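# Move top stock card onto the adjacent waste pile

## Task

Lift the uppermost card from the face-down stock and set it onto the waste pile next to it, in the row closest to the robot, so that it lies on that pile and nothing else. Nothing else may be disturbed. The cards are stiff plywood tiles. The card must stay put without the robot holding it, and anything the robot is in contact with at the end must not sink once released. Nothing may end up knocked or placed off the table.

## Robot and tools

Robot: two xArm7-style arms, left_arm and right_arm, each with a parallel two-finger gripper. The names are labels only; left_arm sits on the +y side. Bases in the scene frame: left_arm at (+0.045, +0.275, 0) m, quat_wxyz (+1.000, 0, 0, -0.015); right_arm at (-0.038, -0.364, 0) m, quat_wxyz (+0.998, 0, 0, -0.062).

Scene frame: origin on the tabletop midway between the arms, +x out across the table, +z up. Gripper frame: fingers point along the gripper's +z, and they open and close along its y. The reported end_effector_position is the pinch point between closed pads, roughly 2 cm short of the fingertips; closing pushes the tips about 10 mm further along +z. Reported hand positions can be off, worse when the arm is stretched far.

execute_actions(actions): a list of actions run one after another. Each action is a table of up to 15 rows; each row lasts one control step (1/30 s), and a short table repeats its final row until 15 steps have passed. Every row is a single list of 14 numbers covering both arms, each in [-1, 1]: dx, dy, dz, rx, ry, rz, opening for left_arm, then the same seven for right_arm. dx..rz are an offset, expressed in that gripper's own axes, from the gripper's measured pose when the action began (for a call's first action, the last pose a result reported in this scene). Every row refers back to that start, not to the row before it. Scale: 1.0 equals 0.6 m of travel or 180 degrees; rx, ry, rz form one rotation vector. Opening is absolute, not an offset: +1 is fully open (0.084 m), -1 is closed. An empty list just returns the current state and images.

move(target, speed, blocking): target is one 14-number row laid out exactly as above, an offset from the pose shown in the latest result of this scene; the gripper follows a straight line toward it, both arms finishing together, over 0.5 to 10 s (cut off at 10 s). speed is each arm's top path speed in m/s, 0.002 to 0.5, default 0.25; turning is capped at twice that in rad/s. The opening is applied when the move starts. Paths ignore obstacles and the other arm; grippers lag, drift, and may overshoot the speed, mostly near full reach. Faster contact hits harder, and aiming further past a contact presses harder. With blocking=false you get a result after 0.5 s and must use wait or stop before sending more actions or moves. The result adds a move: line giving the ending (done, off_target, moving, held, fault) and limits (paced = the sent pose was clipped; held = a check blocked steps, after which the arm may surge fast), plus each gripper's distance to its target.

wait(seconds): 0 to 10; arms keep their last command, and a running move carries on. stop(): brakes a running move; needs room, more when fast; fingers keep moving. zoom_image(camera, region): region [x0, y0, x1, y1] in pixels of that camera's last image, at most 504 x 504. Cameras, all 896x504: cam_head_left, cam_head_right, cam_high, cam_low, cam_left_wrist, cam_right_wrist. read_manual(section) only returns licence text. finished_scene(scene) ends the current scene, given its number; irreversible, so call it only once the card rests stably and the robot has settled.

Controller behaviour: each step the commanded pose is clipped to within 70 mm and 16 degrees of the measured pose, then solved by damped IK, favouring position over orientation. A distant target may take several actions, and afterwards the arm only continues to its last clipped pose, so send the remainder next. Hand target lines show where each arm is currently being driven. Elbows stop just before straight. Joints move at most 3.14 rad/s. An arm meant to stay still should get the offset back to its desired pose in the first call of a reply and zeros afterwards, with its intended opening every time. The robot keeps holding the last command while you compose a reply.

Results: a state line per arm (position in m, quat_wxyz, linear and angular velocities), grip_measured (finger opening on the command scale), joint positions and torques (torques have offsets, noise and are nonzero in free air), step readings for action calls with HELD marking steps where that arm was held back, and pose unreachable lines when the clearance check altered a command.

Gripping: command an opening clearly below grip_measured to hold; the lower, the firmer, up to about 24 N per pad for objects up to about 6 cm wide. A thin card, roughly 0.5 mm or more, gets full force at -1. Fast closing can spike force. Echoing grip_measured still squeezes lightly.

Avoid: dropping or sliding the card off the piles, disturbing other cards, pressing down so hard that something sinks, knocking anything off the table, arms colliding or pressing each other, and joint overloads. Load limits (N m): waist 43.5, shoulder 43.5, upper arm roll 26.1, elbow 26.1, forearm roll 26.1, wrist pitch 17.4, wrist roll 17.4; reaching one triggers a TORQUE FAULT (arm backs off, holds 10 s, rest of call skipped). Holding loads heats motors: MOTOR HOT from 65 °C, brakes at 80 °C. Random brief tugs on held parts or pushes on loose objects may occur. Prefer quick, smooth motions, and release the card before finishing.

Each tool is called after "Request:" as name([rows], argument=value, ...), one row to a line, values as JSON.

## Session

Request:
execute_actions(actions=[])

Scene clock: 0.00 s.
left_arm: end_effector_position=(+0.3937, +0.5591, +0.3062) grip_measured=+1.00 end_effector_quat_wxyz=(+0.688, -0.666, -0.271, -0.100) end_effector_velocity=(-0.000, -0.001, +0.000) end_effector_angular_velocity=(+0.001, +0.000, -0.001) | right_arm: end_effector_position=(+0.5146, +0.0127, +0.3341) grip_measured=-1.00 end_effector_quat_wxyz=(+0.496, -0.058, +0.866, +0.015) end_effector_velocity=(+0.000, +0.000, +0.000) end_effector_angular_velocity=(-0.000, -0.000, +0.000)
Joint positions: left_arm=[ 0.789  0.043 -0.686  0.814  1.446  1.685 -1.333  0.084] | right_arm=[ 0.732  0.175  0.081  1.283 -1.313  0.529 -1.588  0.   ]
Joint velocities: left_arm=[-0.    -0.002 -0.001 -0.002 -0.    -0.     0.     0.   ] | right_arm=[-0.     0.     0.     0.001  0.001  0.    -0.001 -0.   ]
Joint torques (N m, as the arm reports them, + toward a larger angle): no reading
Hand target (left_arm): +0.394, +0.559, +0.306; +0.688, -0.666, -0.271, -0.100
Hand target (right_arm): +0.515, +0.013, +0.334; +0.496, -0.058, +0.866, +0.015

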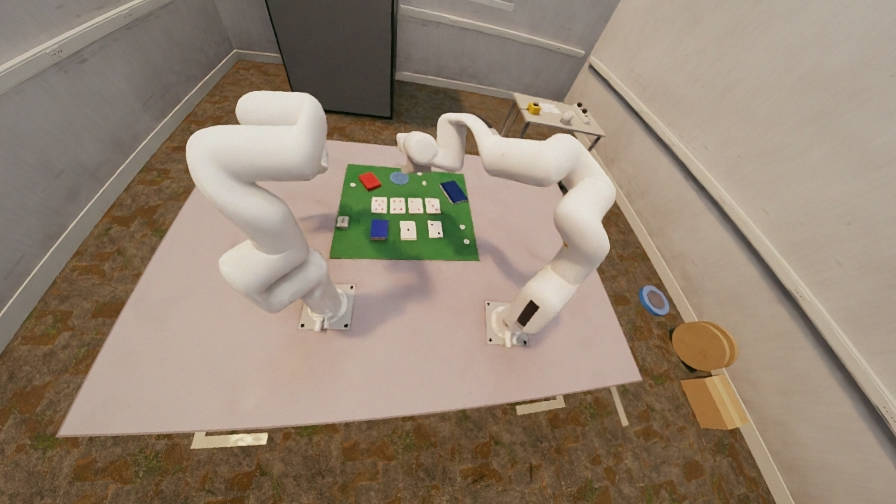

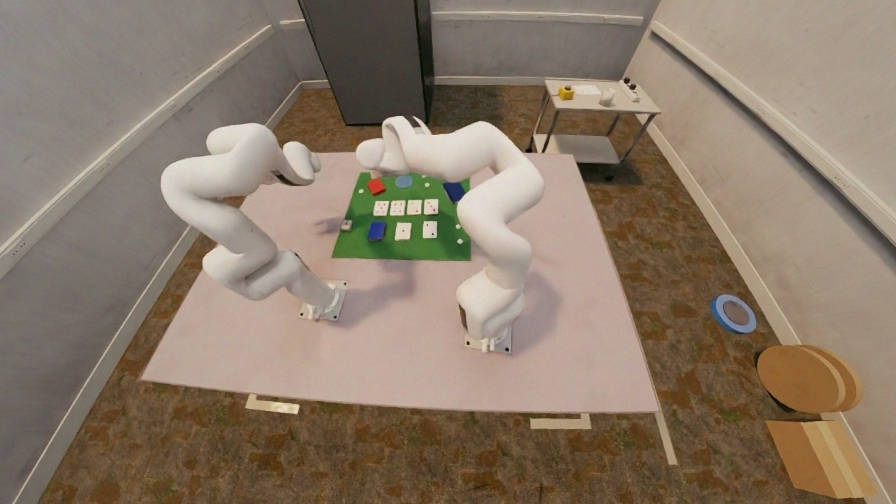

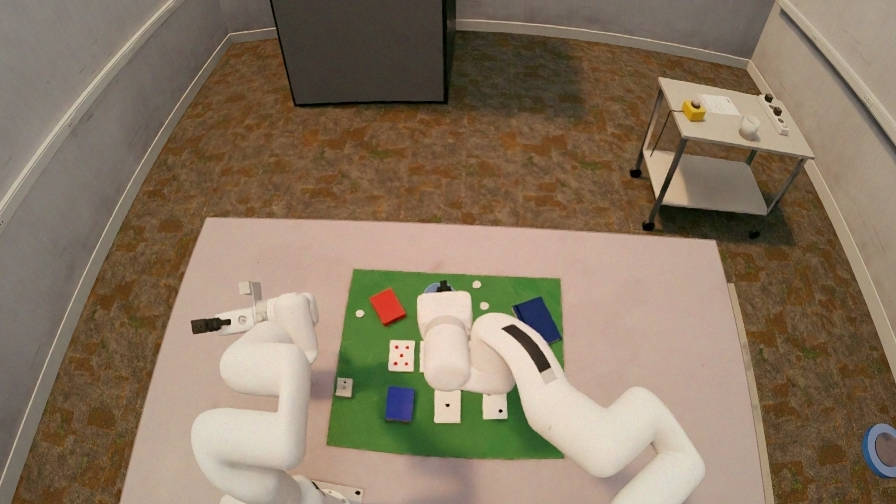

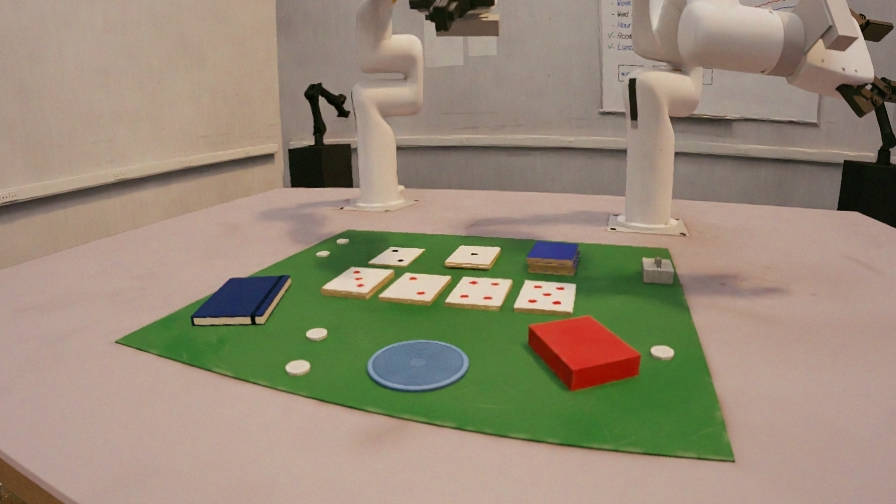

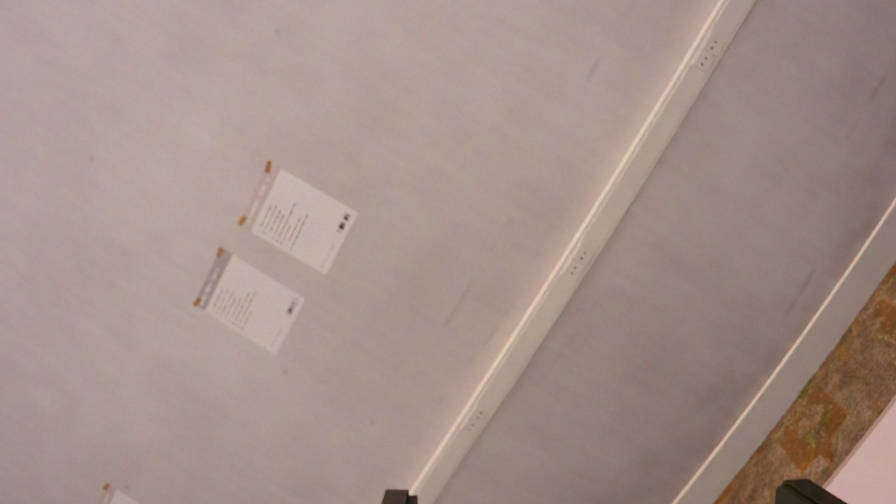

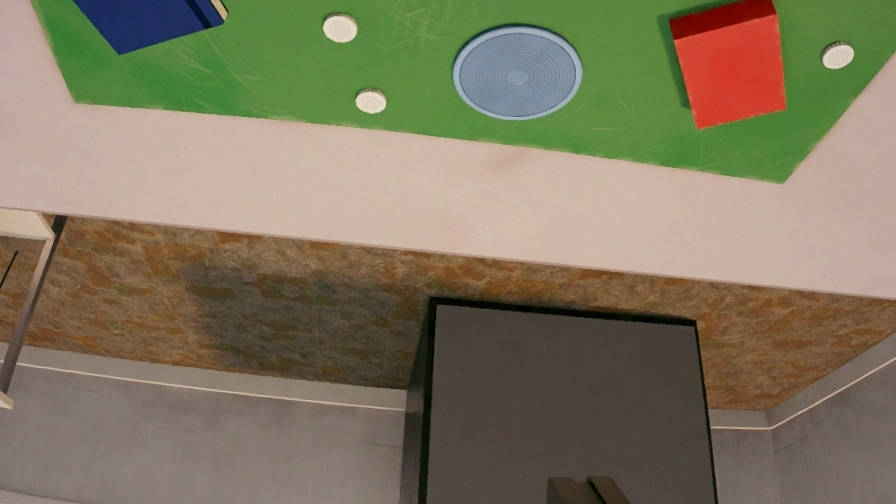

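Request:
zoom_image(camera="cam_low", region=[300, 220, 700, 330])

Request:
zoom_image(camera="cam_high", region=[320, 330, 580, 470])

Region (300, 220, 700, 330) of cam_low's 896x504 image, scaled by 1.260, with more detail than that image has; it fills the top 139 rows of this view, and the rest is white.

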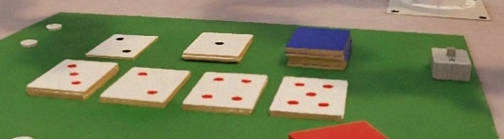

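Region (320, 330, 580, 470) of cam_high's 896x504 image, scaled by 1.938, with more detail than that image has; it fills the top 271 rows of this view, and the rest is white.

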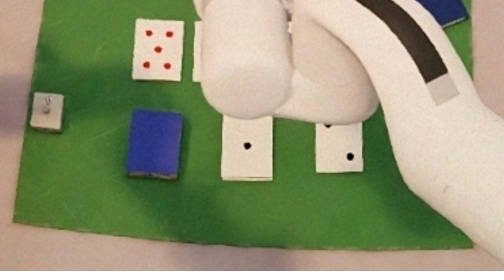

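Request:
zoom_image(camera="cam_low", region=[430, 230, 600, 290])

Request:
zoom_image(camera="cam_high", region=[370, 370, 480, 440])

Region (430, 230, 600, 290) of cam_low's 896x504 image, scaled by 2.965, with more detail than that image has; it fills the top 178 rows of this view, and the rest is white.

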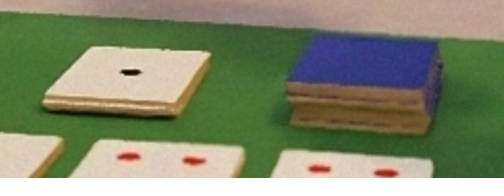

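Region (370, 370, 480, 440) of cam_high's 896x504 image, scaled by 4.582, with more detail than that image has; it fills the top 321 rows of this view, and the rest is white.

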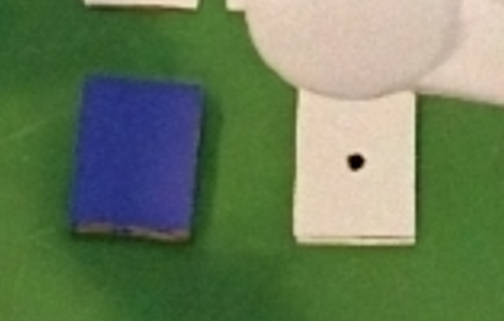

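Request:
move(target=[-0.46,-0.038,-0.679,-0.494,-0.072,0.195,1,0.133,-0.56,-0.192,0,0,0,-1], speed=0.35)

Scene clock: 4.77 s.
left_arm: end_effector_position=(+0.2515, +0.1004, +0.1998) grip_measured=+1.00 end_effector_quat_wxyz=(-0.001, +1.000, +0.000, +0.001) end_effector_velocity=(+0.000, -0.001, +0.000) end_effector_angular_velocity=(-0.003, -0.002, -0.001) | right_arm: end_effector_position=(+0.4136, -0.3357, +0.3342) grip_measured=-1.00 end_effector_quat_wxyz=(+0.497, -0.057, +0.866, +0.017) end_effector_velocity=(-0.000, -0.003, +0.000) end_effector_angular_velocity=(-0.001, +0.025, +0.003)
Joint positions: left_arm=[-0.193 -0.77  -0.423  0.446 -0.31   1.187 -0.417  0.084] | right_arm=[ 0.505 -0.618 -0.518  0.473 -1.328  0.02  -2.173  0.   ]
Joint velocities: left_arm=[-0.001 -0.001 -0.001  0.    -0.003 -0.002  0.001  0.   ] | right_arm=[ 0.105 -0.045 -0.074 -0.012  0.114  0.081 -0.138  0.   ]
Joint torques (N m, as the arm reports them, + toward a larger angle): left_arm=[ 0.33 -1.95  5.72 18.83  0.47 -1.57  0.04] | right_arm=[ 0.24 -2.62  3.7  15.3   0.36 -1.83  0.26]
Hand target (left_arm): +0.251, +0.100, +0.200; -0.001, +1.000, +0.000, +0.001
Hand target (right_arm): +0.414, -0.336, +0.334; +0.496, -0.057, +0.866, +0.016
Off the commanded pose (left_arm): 0.001 m, 0 deg.
Off the commanded pose (right_arm): 0.002 m, 0 deg.
move: done

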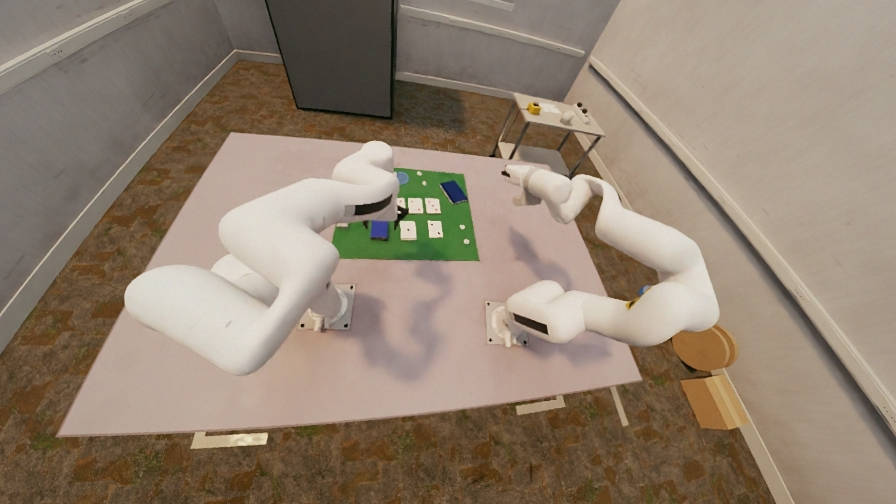

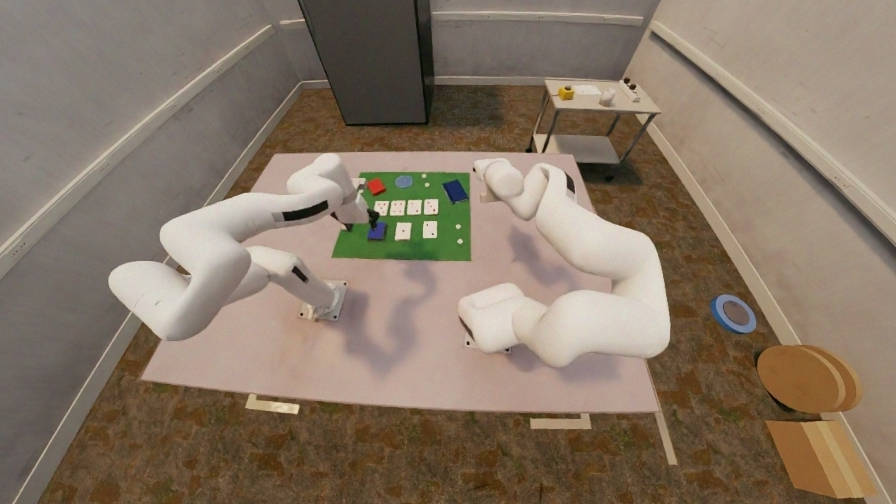

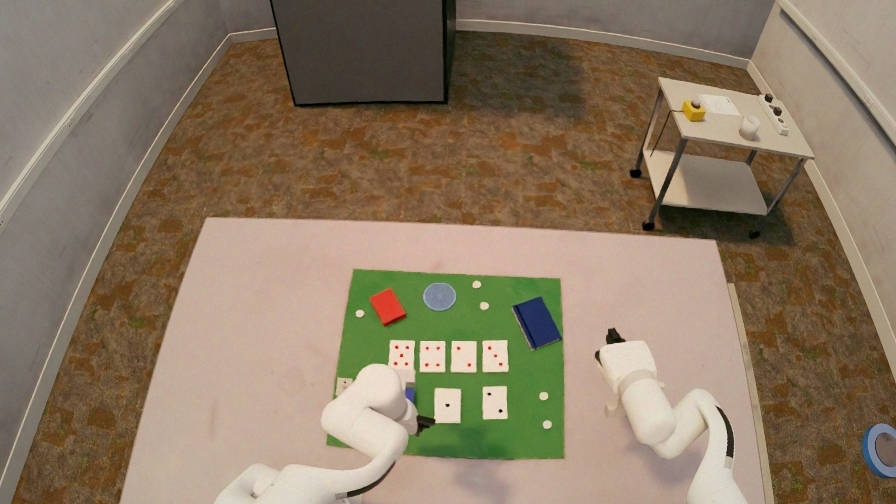

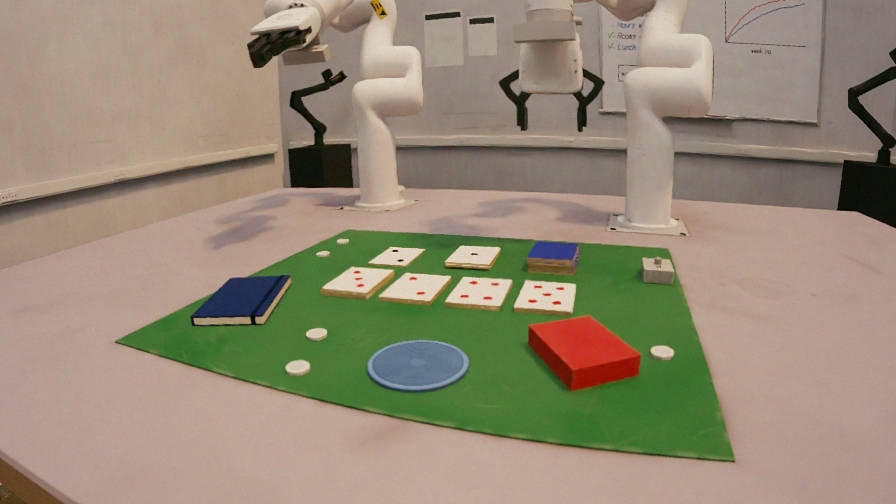

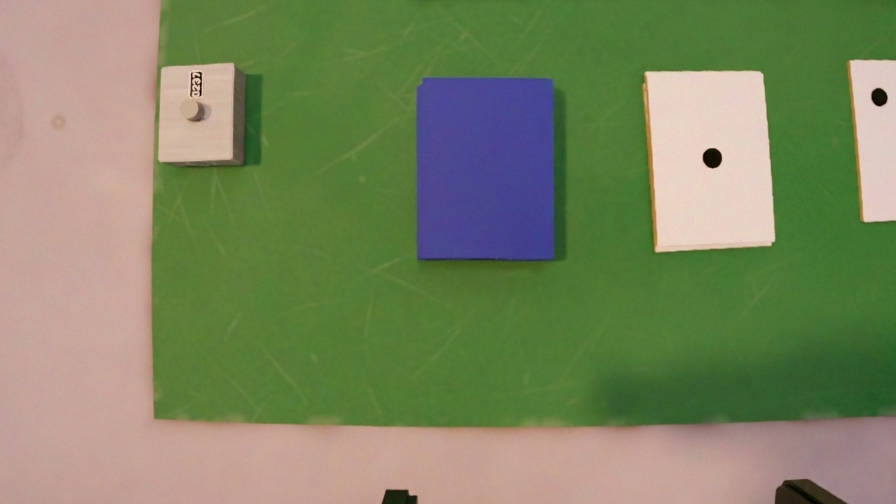

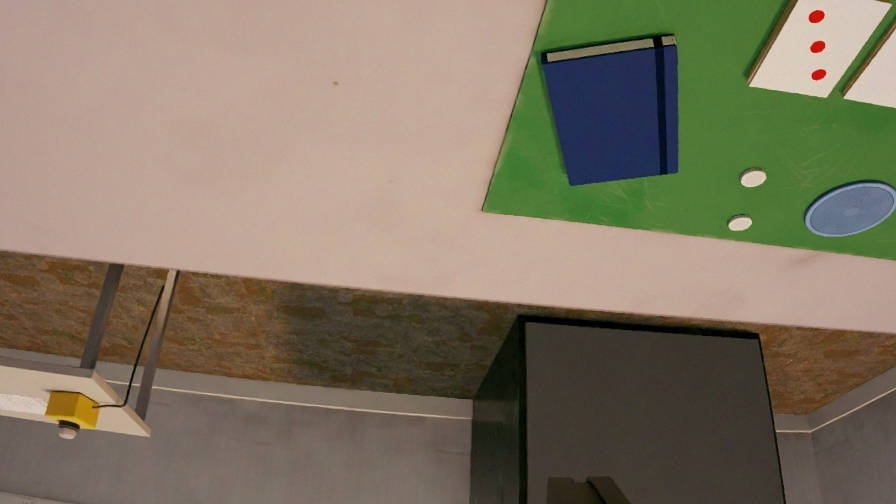

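Request:
move(target=[0.179,-0.0243,0.233,0,0,0,0.75,0,0,0,0,0,0,-1], speed=0.3)

Request:
zoom_image(camera="cam_low", region=[490, 190, 620, 290])

Scene clock: 7.73 s.
left_arm: end_effector_position=(+0.3587, +0.1146, +0.0607) grip_measured=+0.75 end_effector_quat_wxyz=(-0.000, +1.000, -0.001, +0.001) end_effector_velocity=(-0.000, +0.001, -0.002) end_effector_angular_velocity=(+0.003, +0.005, +0.003) | right_arm: end_effector_position=(+0.4136, -0.3357, +0.3342) grip_measured=-1.00 end_effector_quat_wxyz=(+0.497, -0.057, +0.866, +0.017) end_effector_velocity=(-0.000, +0.000, -0.000) end_effector_angular_velocity=(-0.000, +0.000, +0.000)
Joint positions: left_arm=[ 0.044 -0.086 -0.498  0.476 -0.075  0.551 -0.419  0.075] | right_arm=[ 0.505 -0.618 -0.518  0.473 -1.328  0.02  -2.173  0.   ]
Joint velocities: left_arm=[ 0.003  0.009  0.001  0.001  0.009 -0.002 -0.007 -0.   ] | right_arm=[-0.    -0.     0.    -0.    -0.001  0.     0.     0.   ]
Joint torques (N m, as the arm reports them, + toward a larger angle): left_arm=[  0.35 -12.54   1.02  15.18   0.45  -1.57   0.21] | right_arm=[ 0.85 -3.15  3.38 15.53  0.68 -1.69  0.11]
Hand target (left_arm): +0.359, +0.115, +0.060; -0.000, +1.000, -0.000, +0.001
Hand target (right_arm): +0.414, -0.336, +0.334; +0.497, -0.057, +0.866, +0.017
Off the commanded pose (left_arm): 0.001 m, 0 deg.
Off the commanded pose (right_arm): 0.000 m, 0 deg.
move: done

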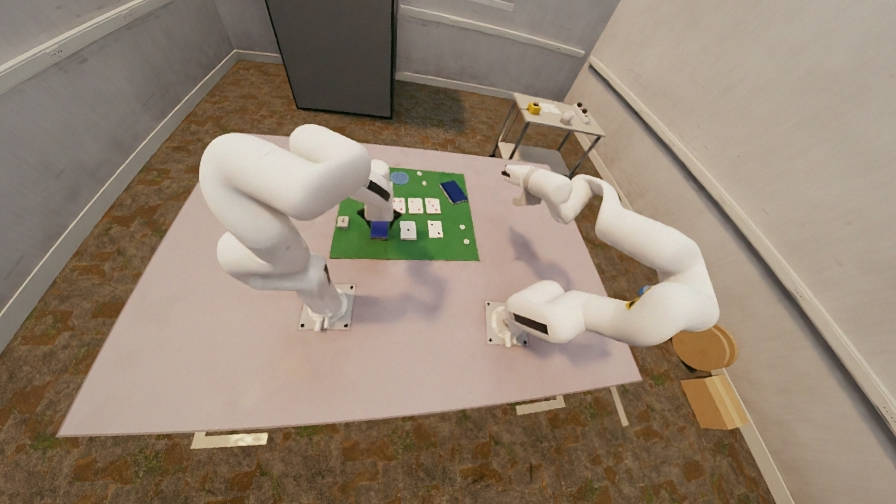

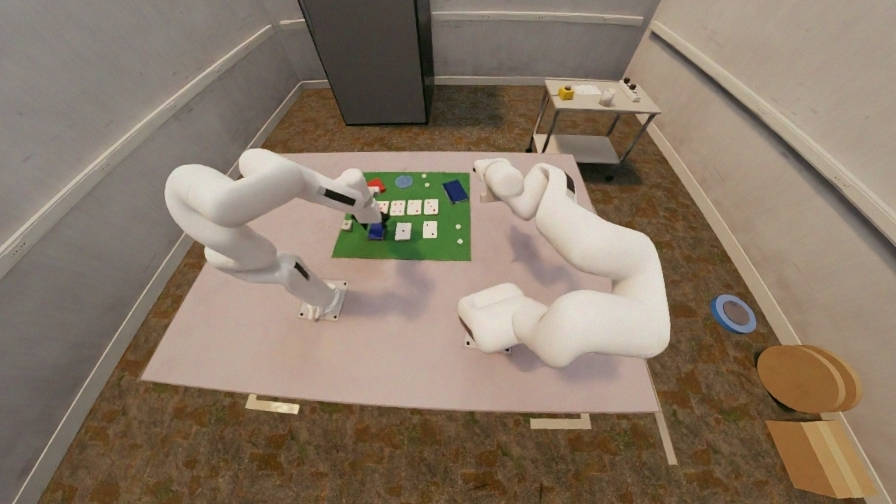

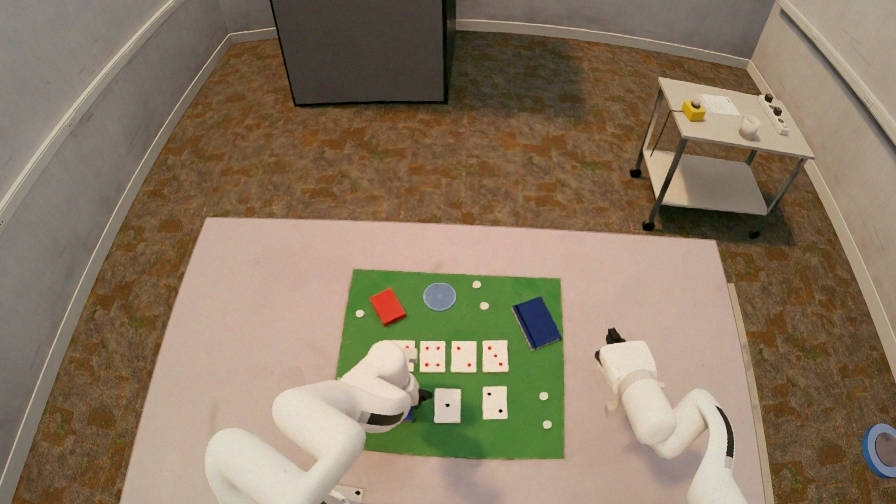

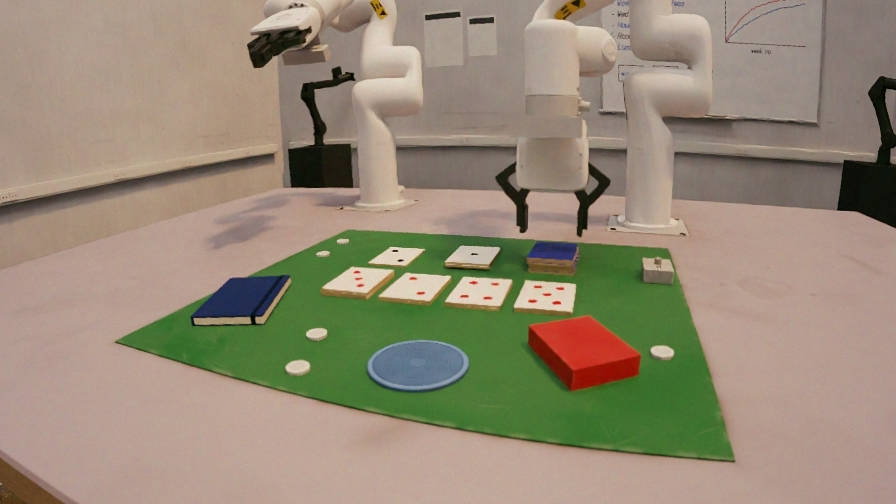

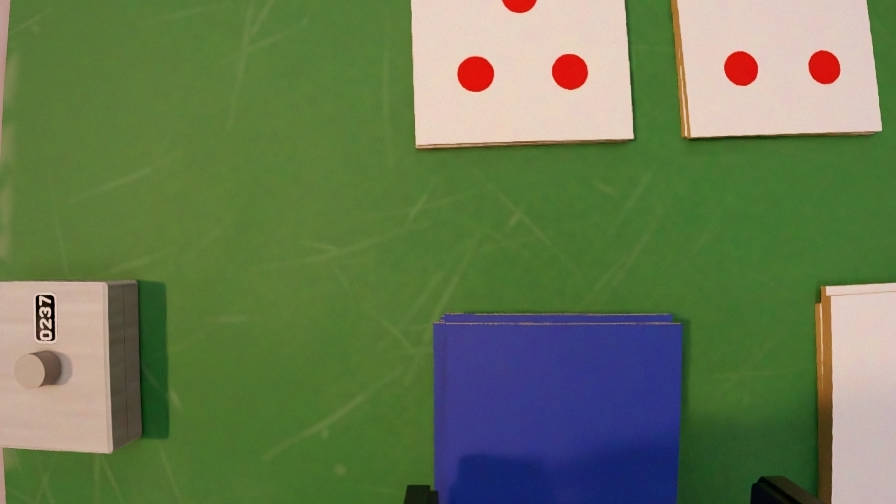

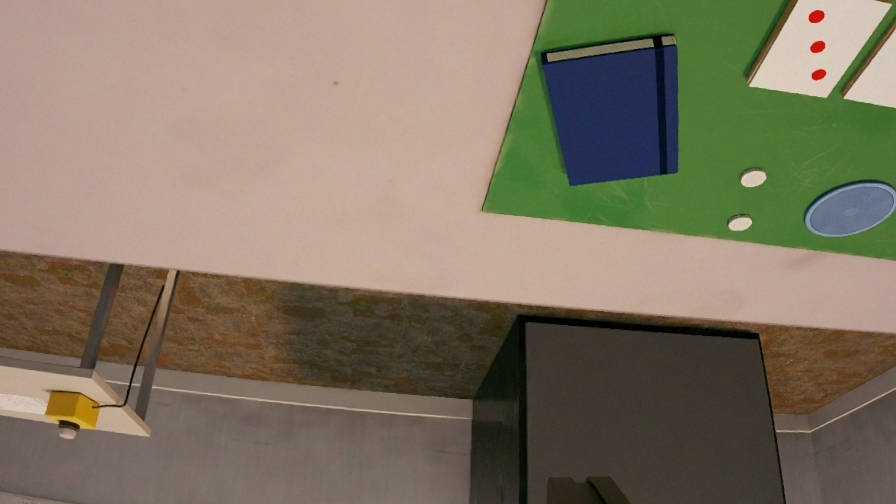

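Region (490, 190, 620, 290) of cam_low's 896x504 image, scaled by 3.877, with more detail than that image has; it fills the top 388 rows of this view, and the rest is white.

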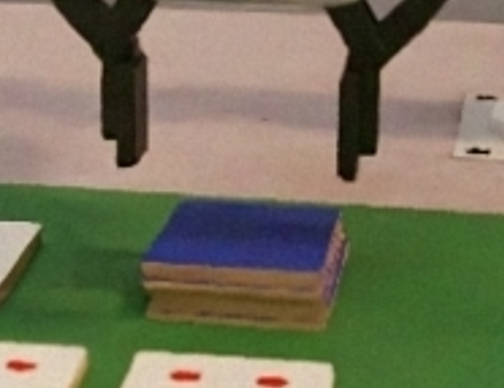

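Request:
zoom_image(camera="cam_left_wrist", region=[380, 290, 830, 504])

Request:
zoom_image(camera="cam_low", region=[520, 235, 590, 280])

Region (380, 290, 830, 504) of cam_left_wrist's 896x504 image, scaled by 1.120, with more detail than that image has; it fills the top 240 rows of this view, and the rest is white.

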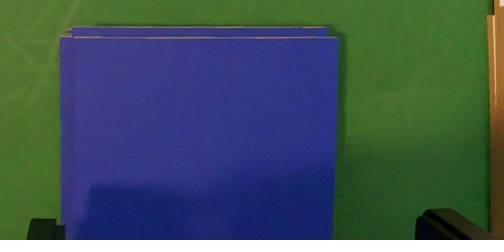

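Region (520, 235, 590, 280) of cam_low's 896x504 image, scaled by 7.200, with more detail than that image has; it fills the top 324 rows of this view, and the rest is white.

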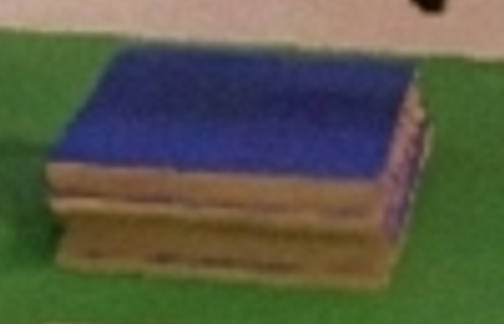

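Request:
execute_actions([
  [[0,-0.004,0.02,0,0,0,0.3,0,0,0,0,0,0,-1]],
  [[0,0,0.004,0,0,0,0.3,0,0,0,0,0,0,-1]],
])

Request:
zoom_image(camera="cam_low", region=[505, 215, 605, 285])

Scene clock: 10.10 s.
left_arm: end_effector_position=(+0.3588, +0.1169, +0.0465) grip_measured=+0.29 end_effector_quat_wxyz=(-0.000, +1.000, -0.001, +0.002) end_effector_velocity=(-0.000, +0.000, -0.000) end_effector_angular_velocity=(+0.000, +0.000, +0.000) | right_arm: end_effector_position=(+0.4136, -0.3357, +0.3342) grip_measured=-1.00 end_effector_quat_wxyz=(+0.497, -0.057, +0.866, +0.017) end_effector_velocity=(+0.000, -0.001, -0.000) end_effector_angular_velocity=(+0.002, +0.001, -0.002)
Joint positions: left_arm=[ 0.054 -0.037 -0.497  0.465 -0.034  0.496 -0.443  0.056] | right_arm=[ 0.505 -0.618 -0.518  0.473 -1.328  0.02  -2.173  0.   ]
Joint velocities: left_arm=[-0.  0.  0. -0.  0. -0. -0.  0.] | right_arm=[-0.001  0.    -0.001 -0.     0.001  0.     0.001  0.   ]
Joint torques (N m, as the arm reports them, + toward a larger angle): left_arm=[  0.64 -12.94   0.5   14.54   0.41  -1.51   0.07] | right_arm=[ 0.92 -3.14  3.43 15.31  0.56 -1.83  0.11]
Hand target (left_arm): +0.359, +0.117, +0.046; -0.000, +1.000, -0.001, +0.002
Hand target (right_arm): +0.414, -0.336, +0.334; +0.497, -0.057, +0.866, +0.017
Off the commanded pose (left_arm): 0.000 m, 0 deg.
Off the commanded pose (right_arm): 0.000 m, 0 deg.
Step readings (end_effector_position; steps 1 to 15: 1st action; 16 to 30: 2nd action):
0: left_arm (+0.3586, +0.1147, +0.0603) | right_arm (+0.4136, -0.3357, +0.3342)
1: left_arm (+0.3587, +0.1147, +0.0603) | right_arm (+0.4136, -0.3357, +0.3342)
2: left_arm (+0.3592, +0.1147, +0.0595) | right_arm (+0.4136, -0.3357, +0.3342)
4: left_arm (+0.3589, +0.1158, +0.0536) | right_arm (+0.4136, -0.3357, +0.3342)
8: left_arm (+0.3577, +0.1173, +0.0486) | right_arm (+0.4136, -0.3357, +0.3342)
15: left_arm (+0.3588, +0.1169, +0.0488) | right_arm (+0.4136, -0.3357, +0.3342)
16: left_arm (+0.3588, +0.1169, +0.0488) | right_arm (+0.4136, -0.3357, +0.3342)
17: left_arm (+0.3590, +0.1168, +0.0484) | right_arm (+0.4136, -0.3357, +0.3342)
19: left_arm (+0.3587, +0.1169, +0.0470) | right_arm (+0.4136, -0.3357, +0.3342)
23: left_arm (+0.3587, +0.1169, +0.0465) | right_arm (+0.4136, -0.3357, +0.3342)
30: end_effector_position above

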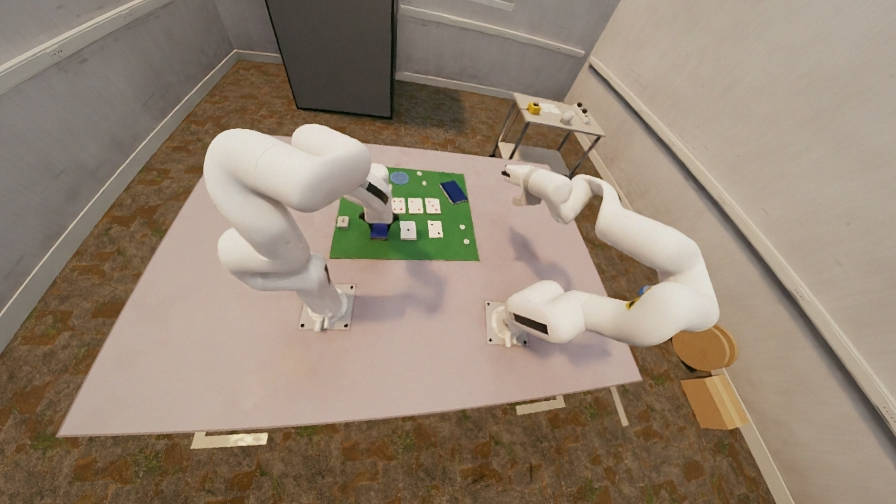

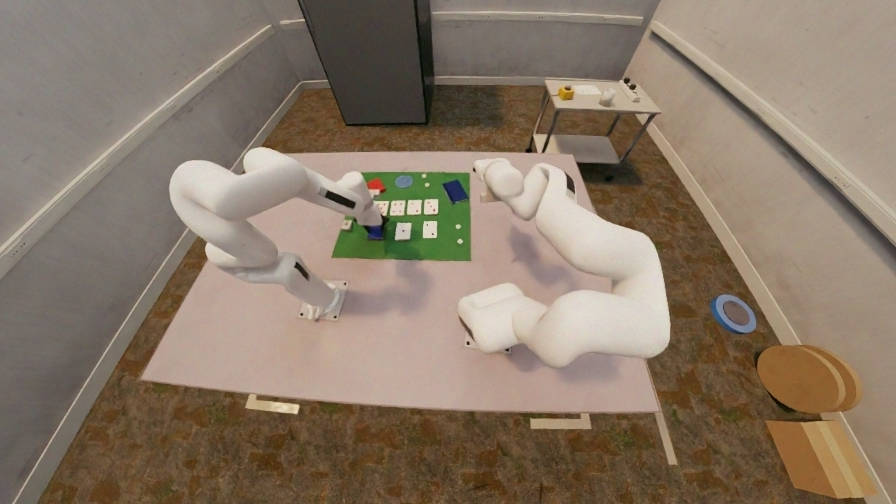

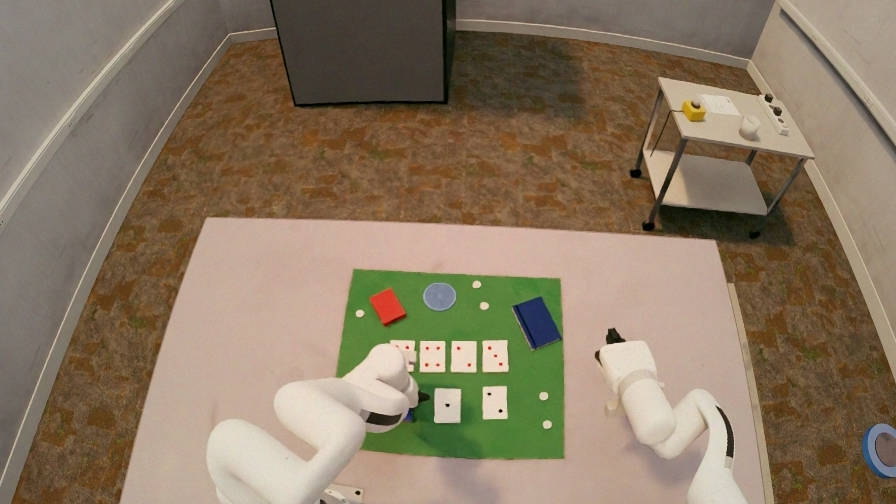

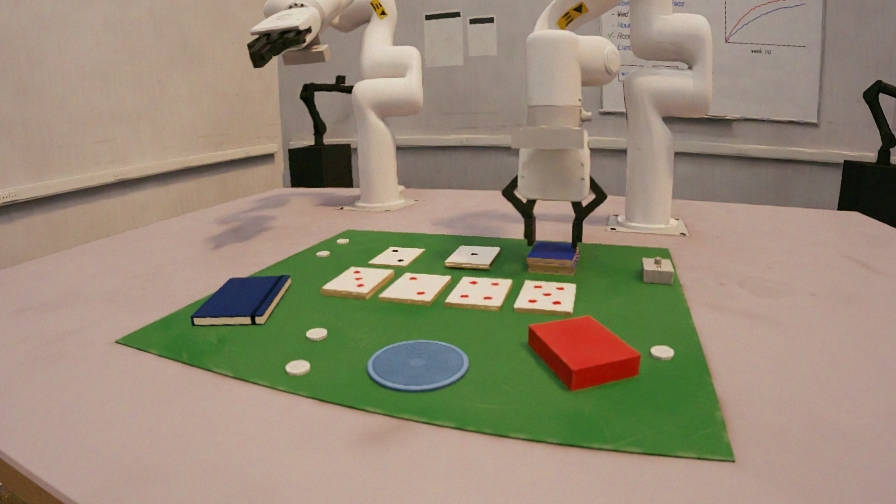

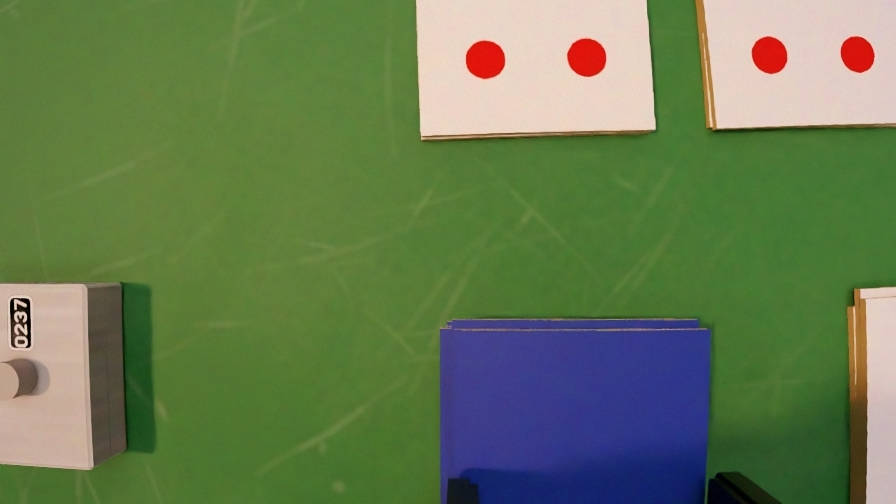

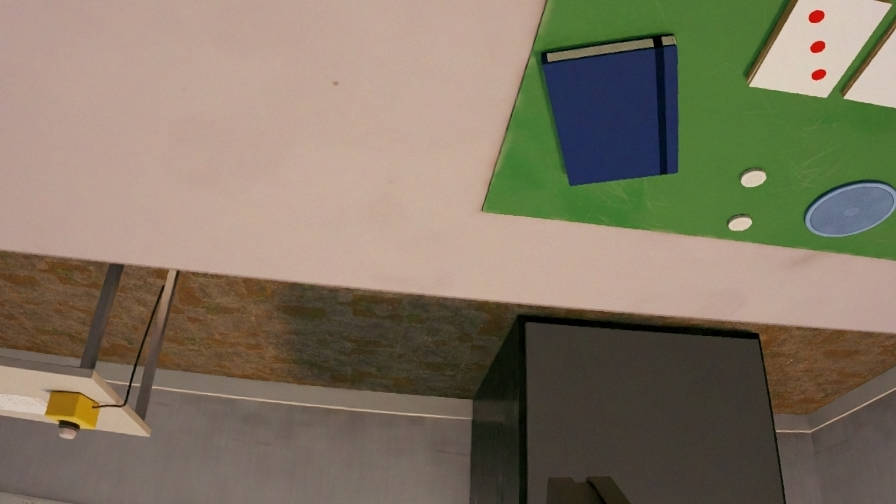

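Region (505, 215, 605, 285) of cam_low's 896x504 image, scaled by 5.040, with more detail than that image has; it fills the top 353 rows of this view, and the rest is white.

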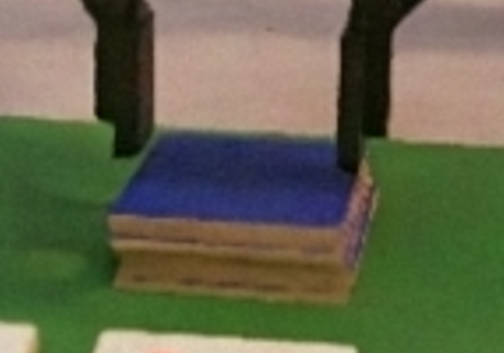

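Request:
execute_actions([
  [[0,0,0.002,0,0,0,0.3,0,0,0,0,0,0,-1],[0,0,0.002,0,0,0,0.3,0,0,0,0,0,0,-1],[0,0,0.003,0,0,0,0.3,0,0,0,0,0,0,-1],[0,0,0.004,0,0,0,0.3,0,0,0,0,0,0,-1],[0,0,0.005,0,0,0,0.3,0,0,0,0,0,0,-1],[0,0,0.006,0,0,0,0.3,0,0,0,0,0,0,-1],[0,0,0.007,0,0,0,0.3,0,0,0,0,0,0,-1],[0,0,0.008,0,0,0,0.3,0,0,0,0,0,0,-1]],
])

Request:
zoom_image(camera="cam_low", region=[505, 215, 605, 285])

Scene clock: 13.17 s.
left_arm: end_effector_position=(+0.3588, +0.1168, +0.0417) grip_measured=+0.29 end_effector_quat_wxyz=(-0.000, +1.000, -0.001, +0.002) end_effector_velocity=(+0.000, -0.001, +0.000) end_effector_angular_velocity=(-0.000, -0.003, -0.002) | right_arm: end_effector_position=(+0.4136, -0.3357, +0.3342) grip_measured=-1.00 end_effector_quat_wxyz=(+0.497, -0.057, +0.866, +0.017) end_effector_velocity=(-0.000, +0.000, -0.001) end_effector_angular_velocity=(+0.002, +0.002, -0.000)
Joint positions: left_arm=[ 0.056 -0.019 -0.497  0.464 -0.016  0.478 -0.456  0.056] | right_arm=[ 0.505 -0.618 -0.518  0.473 -1.328  0.02  -2.173  0.   ]
Joint velocities: left_arm=[-0.     0.    -0.002 -0.     0.003 -0.003 -0.002 -0.   ] | right_arm=[ 0.001 -0.    -0.002 -0.002  0.001  0.     0.     0.   ]
Joint torques (N m, as the arm reports them, + toward a larger angle): left_arm=[  0.57 -13.11   0.48  14.19   0.4   -1.64   0.14] | right_arm=[ 0.88 -3.08  3.56 15.31  0.71 -1.72  0.11]
Hand target (left_arm): +0.359, +0.117, +0.042; -0.000, +1.000, -0.001, +0.002
Hand target (right_arm): +0.414, -0.336, +0.334; +0.497, -0.057, +0.866, +0.017
Off the commanded pose (left_arm): 0.000 m, 0 deg.
Off the commanded pose (right_arm): 0.000 m, 0 deg.
Step readings (end_effector_position):
0: left_arm (+0.3588, +0.1169, +0.0464) | right_arm (+0.4136, -0.3357, +0.3342)
1: left_arm (+0.3588, +0.1169, +0.0464) | right_arm (+0.4136, -0.3357, +0.3342)
2: left_arm (+0.3589, +0.1168, +0.0462) | right_arm (+0.4136, -0.3357, +0.3342)
4: left_arm (+0.3588, +0.1168, +0.0454) | right_arm (+0.4136, -0.3357, +0.3342)
8: left_arm (+0.3587, +0.1169, +0.0432) | right_arm (+0.4136, -0.3357, +0.3342)
15: end_effector_position above

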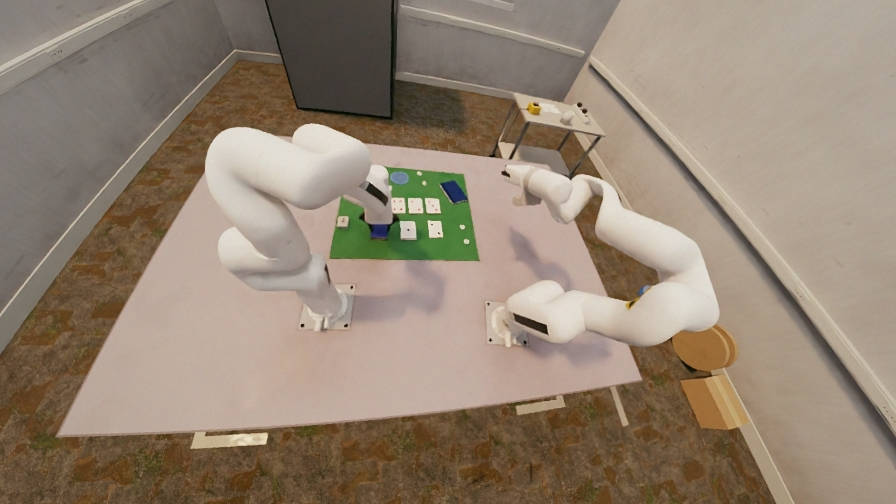

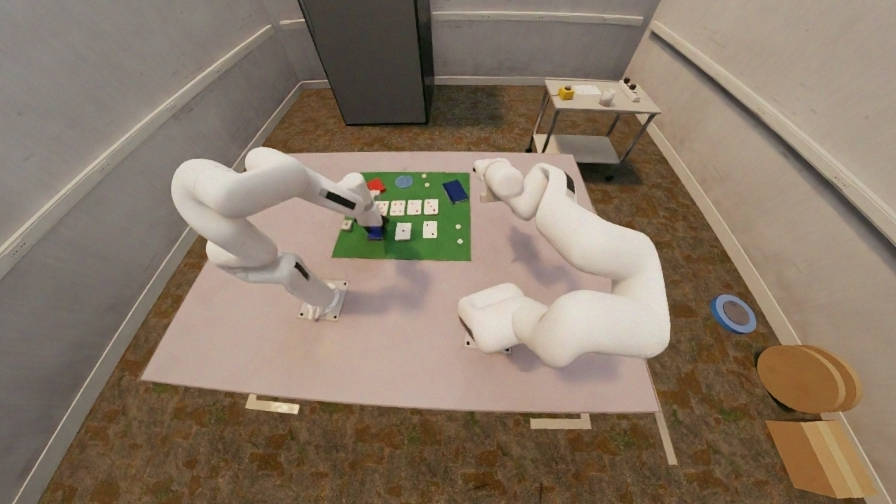

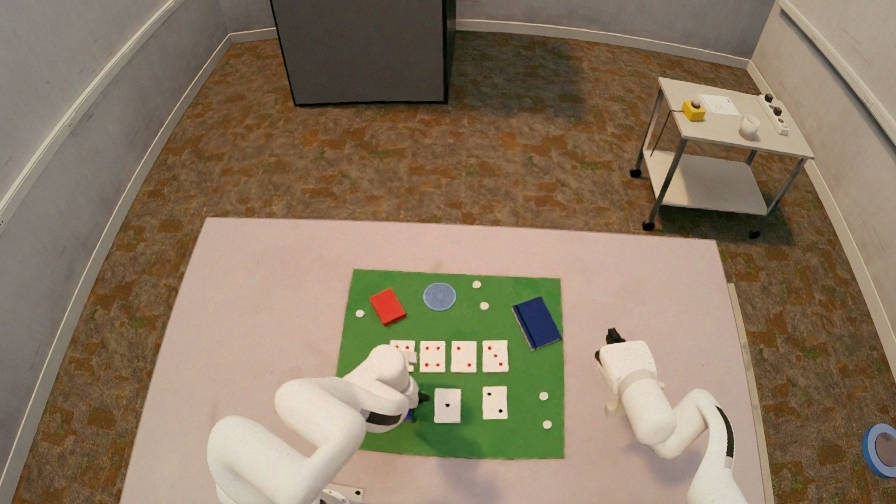

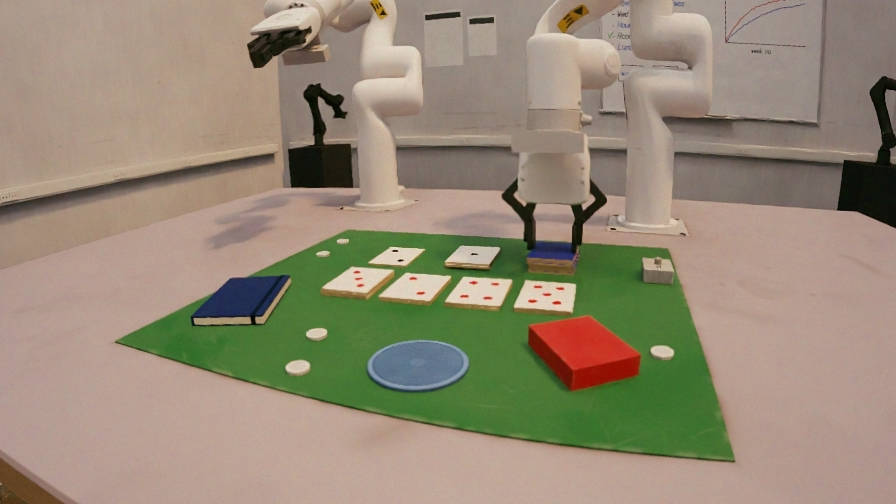

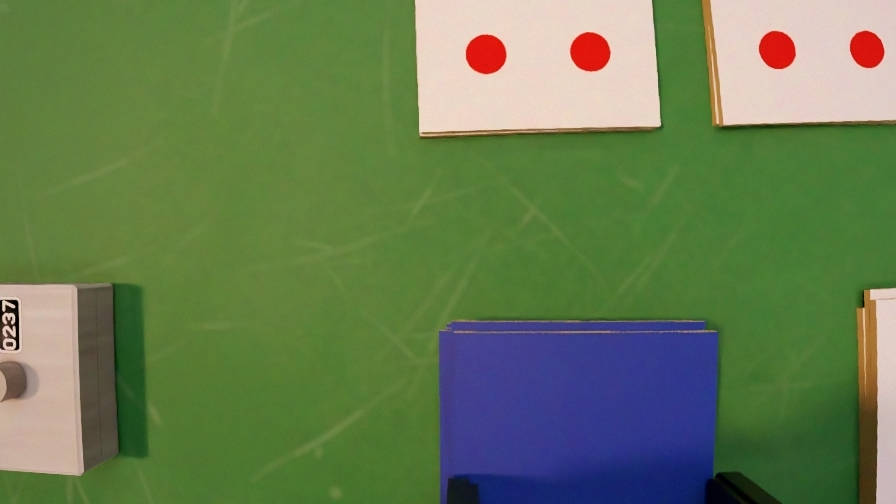

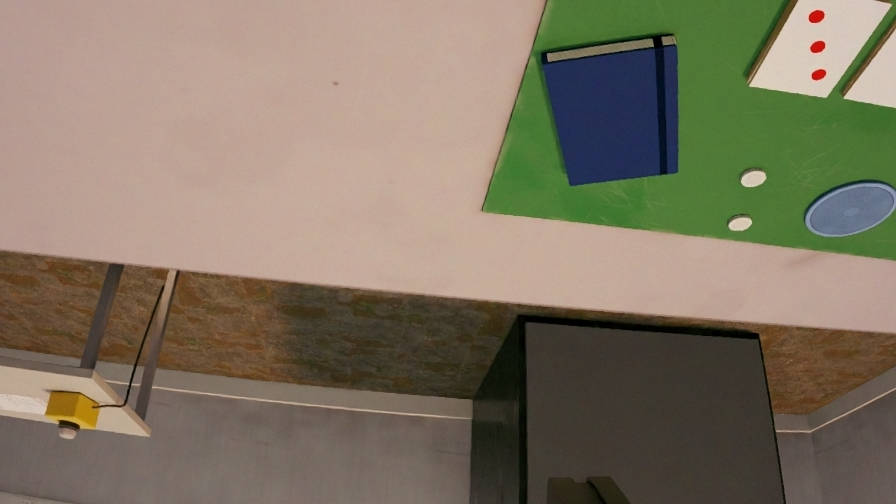

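Region (505, 215, 605, 285) of cam_low's 896x504 image, scaled by 5.040, with more detail than that image has; it fills the top 353 rows of this view, and the rest is white.

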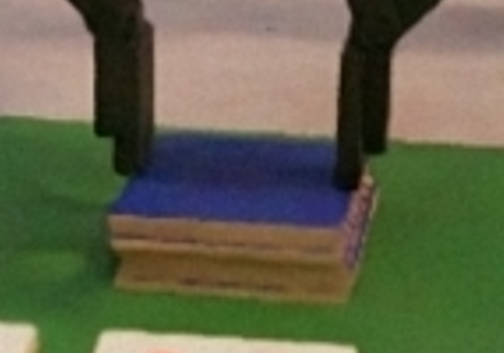

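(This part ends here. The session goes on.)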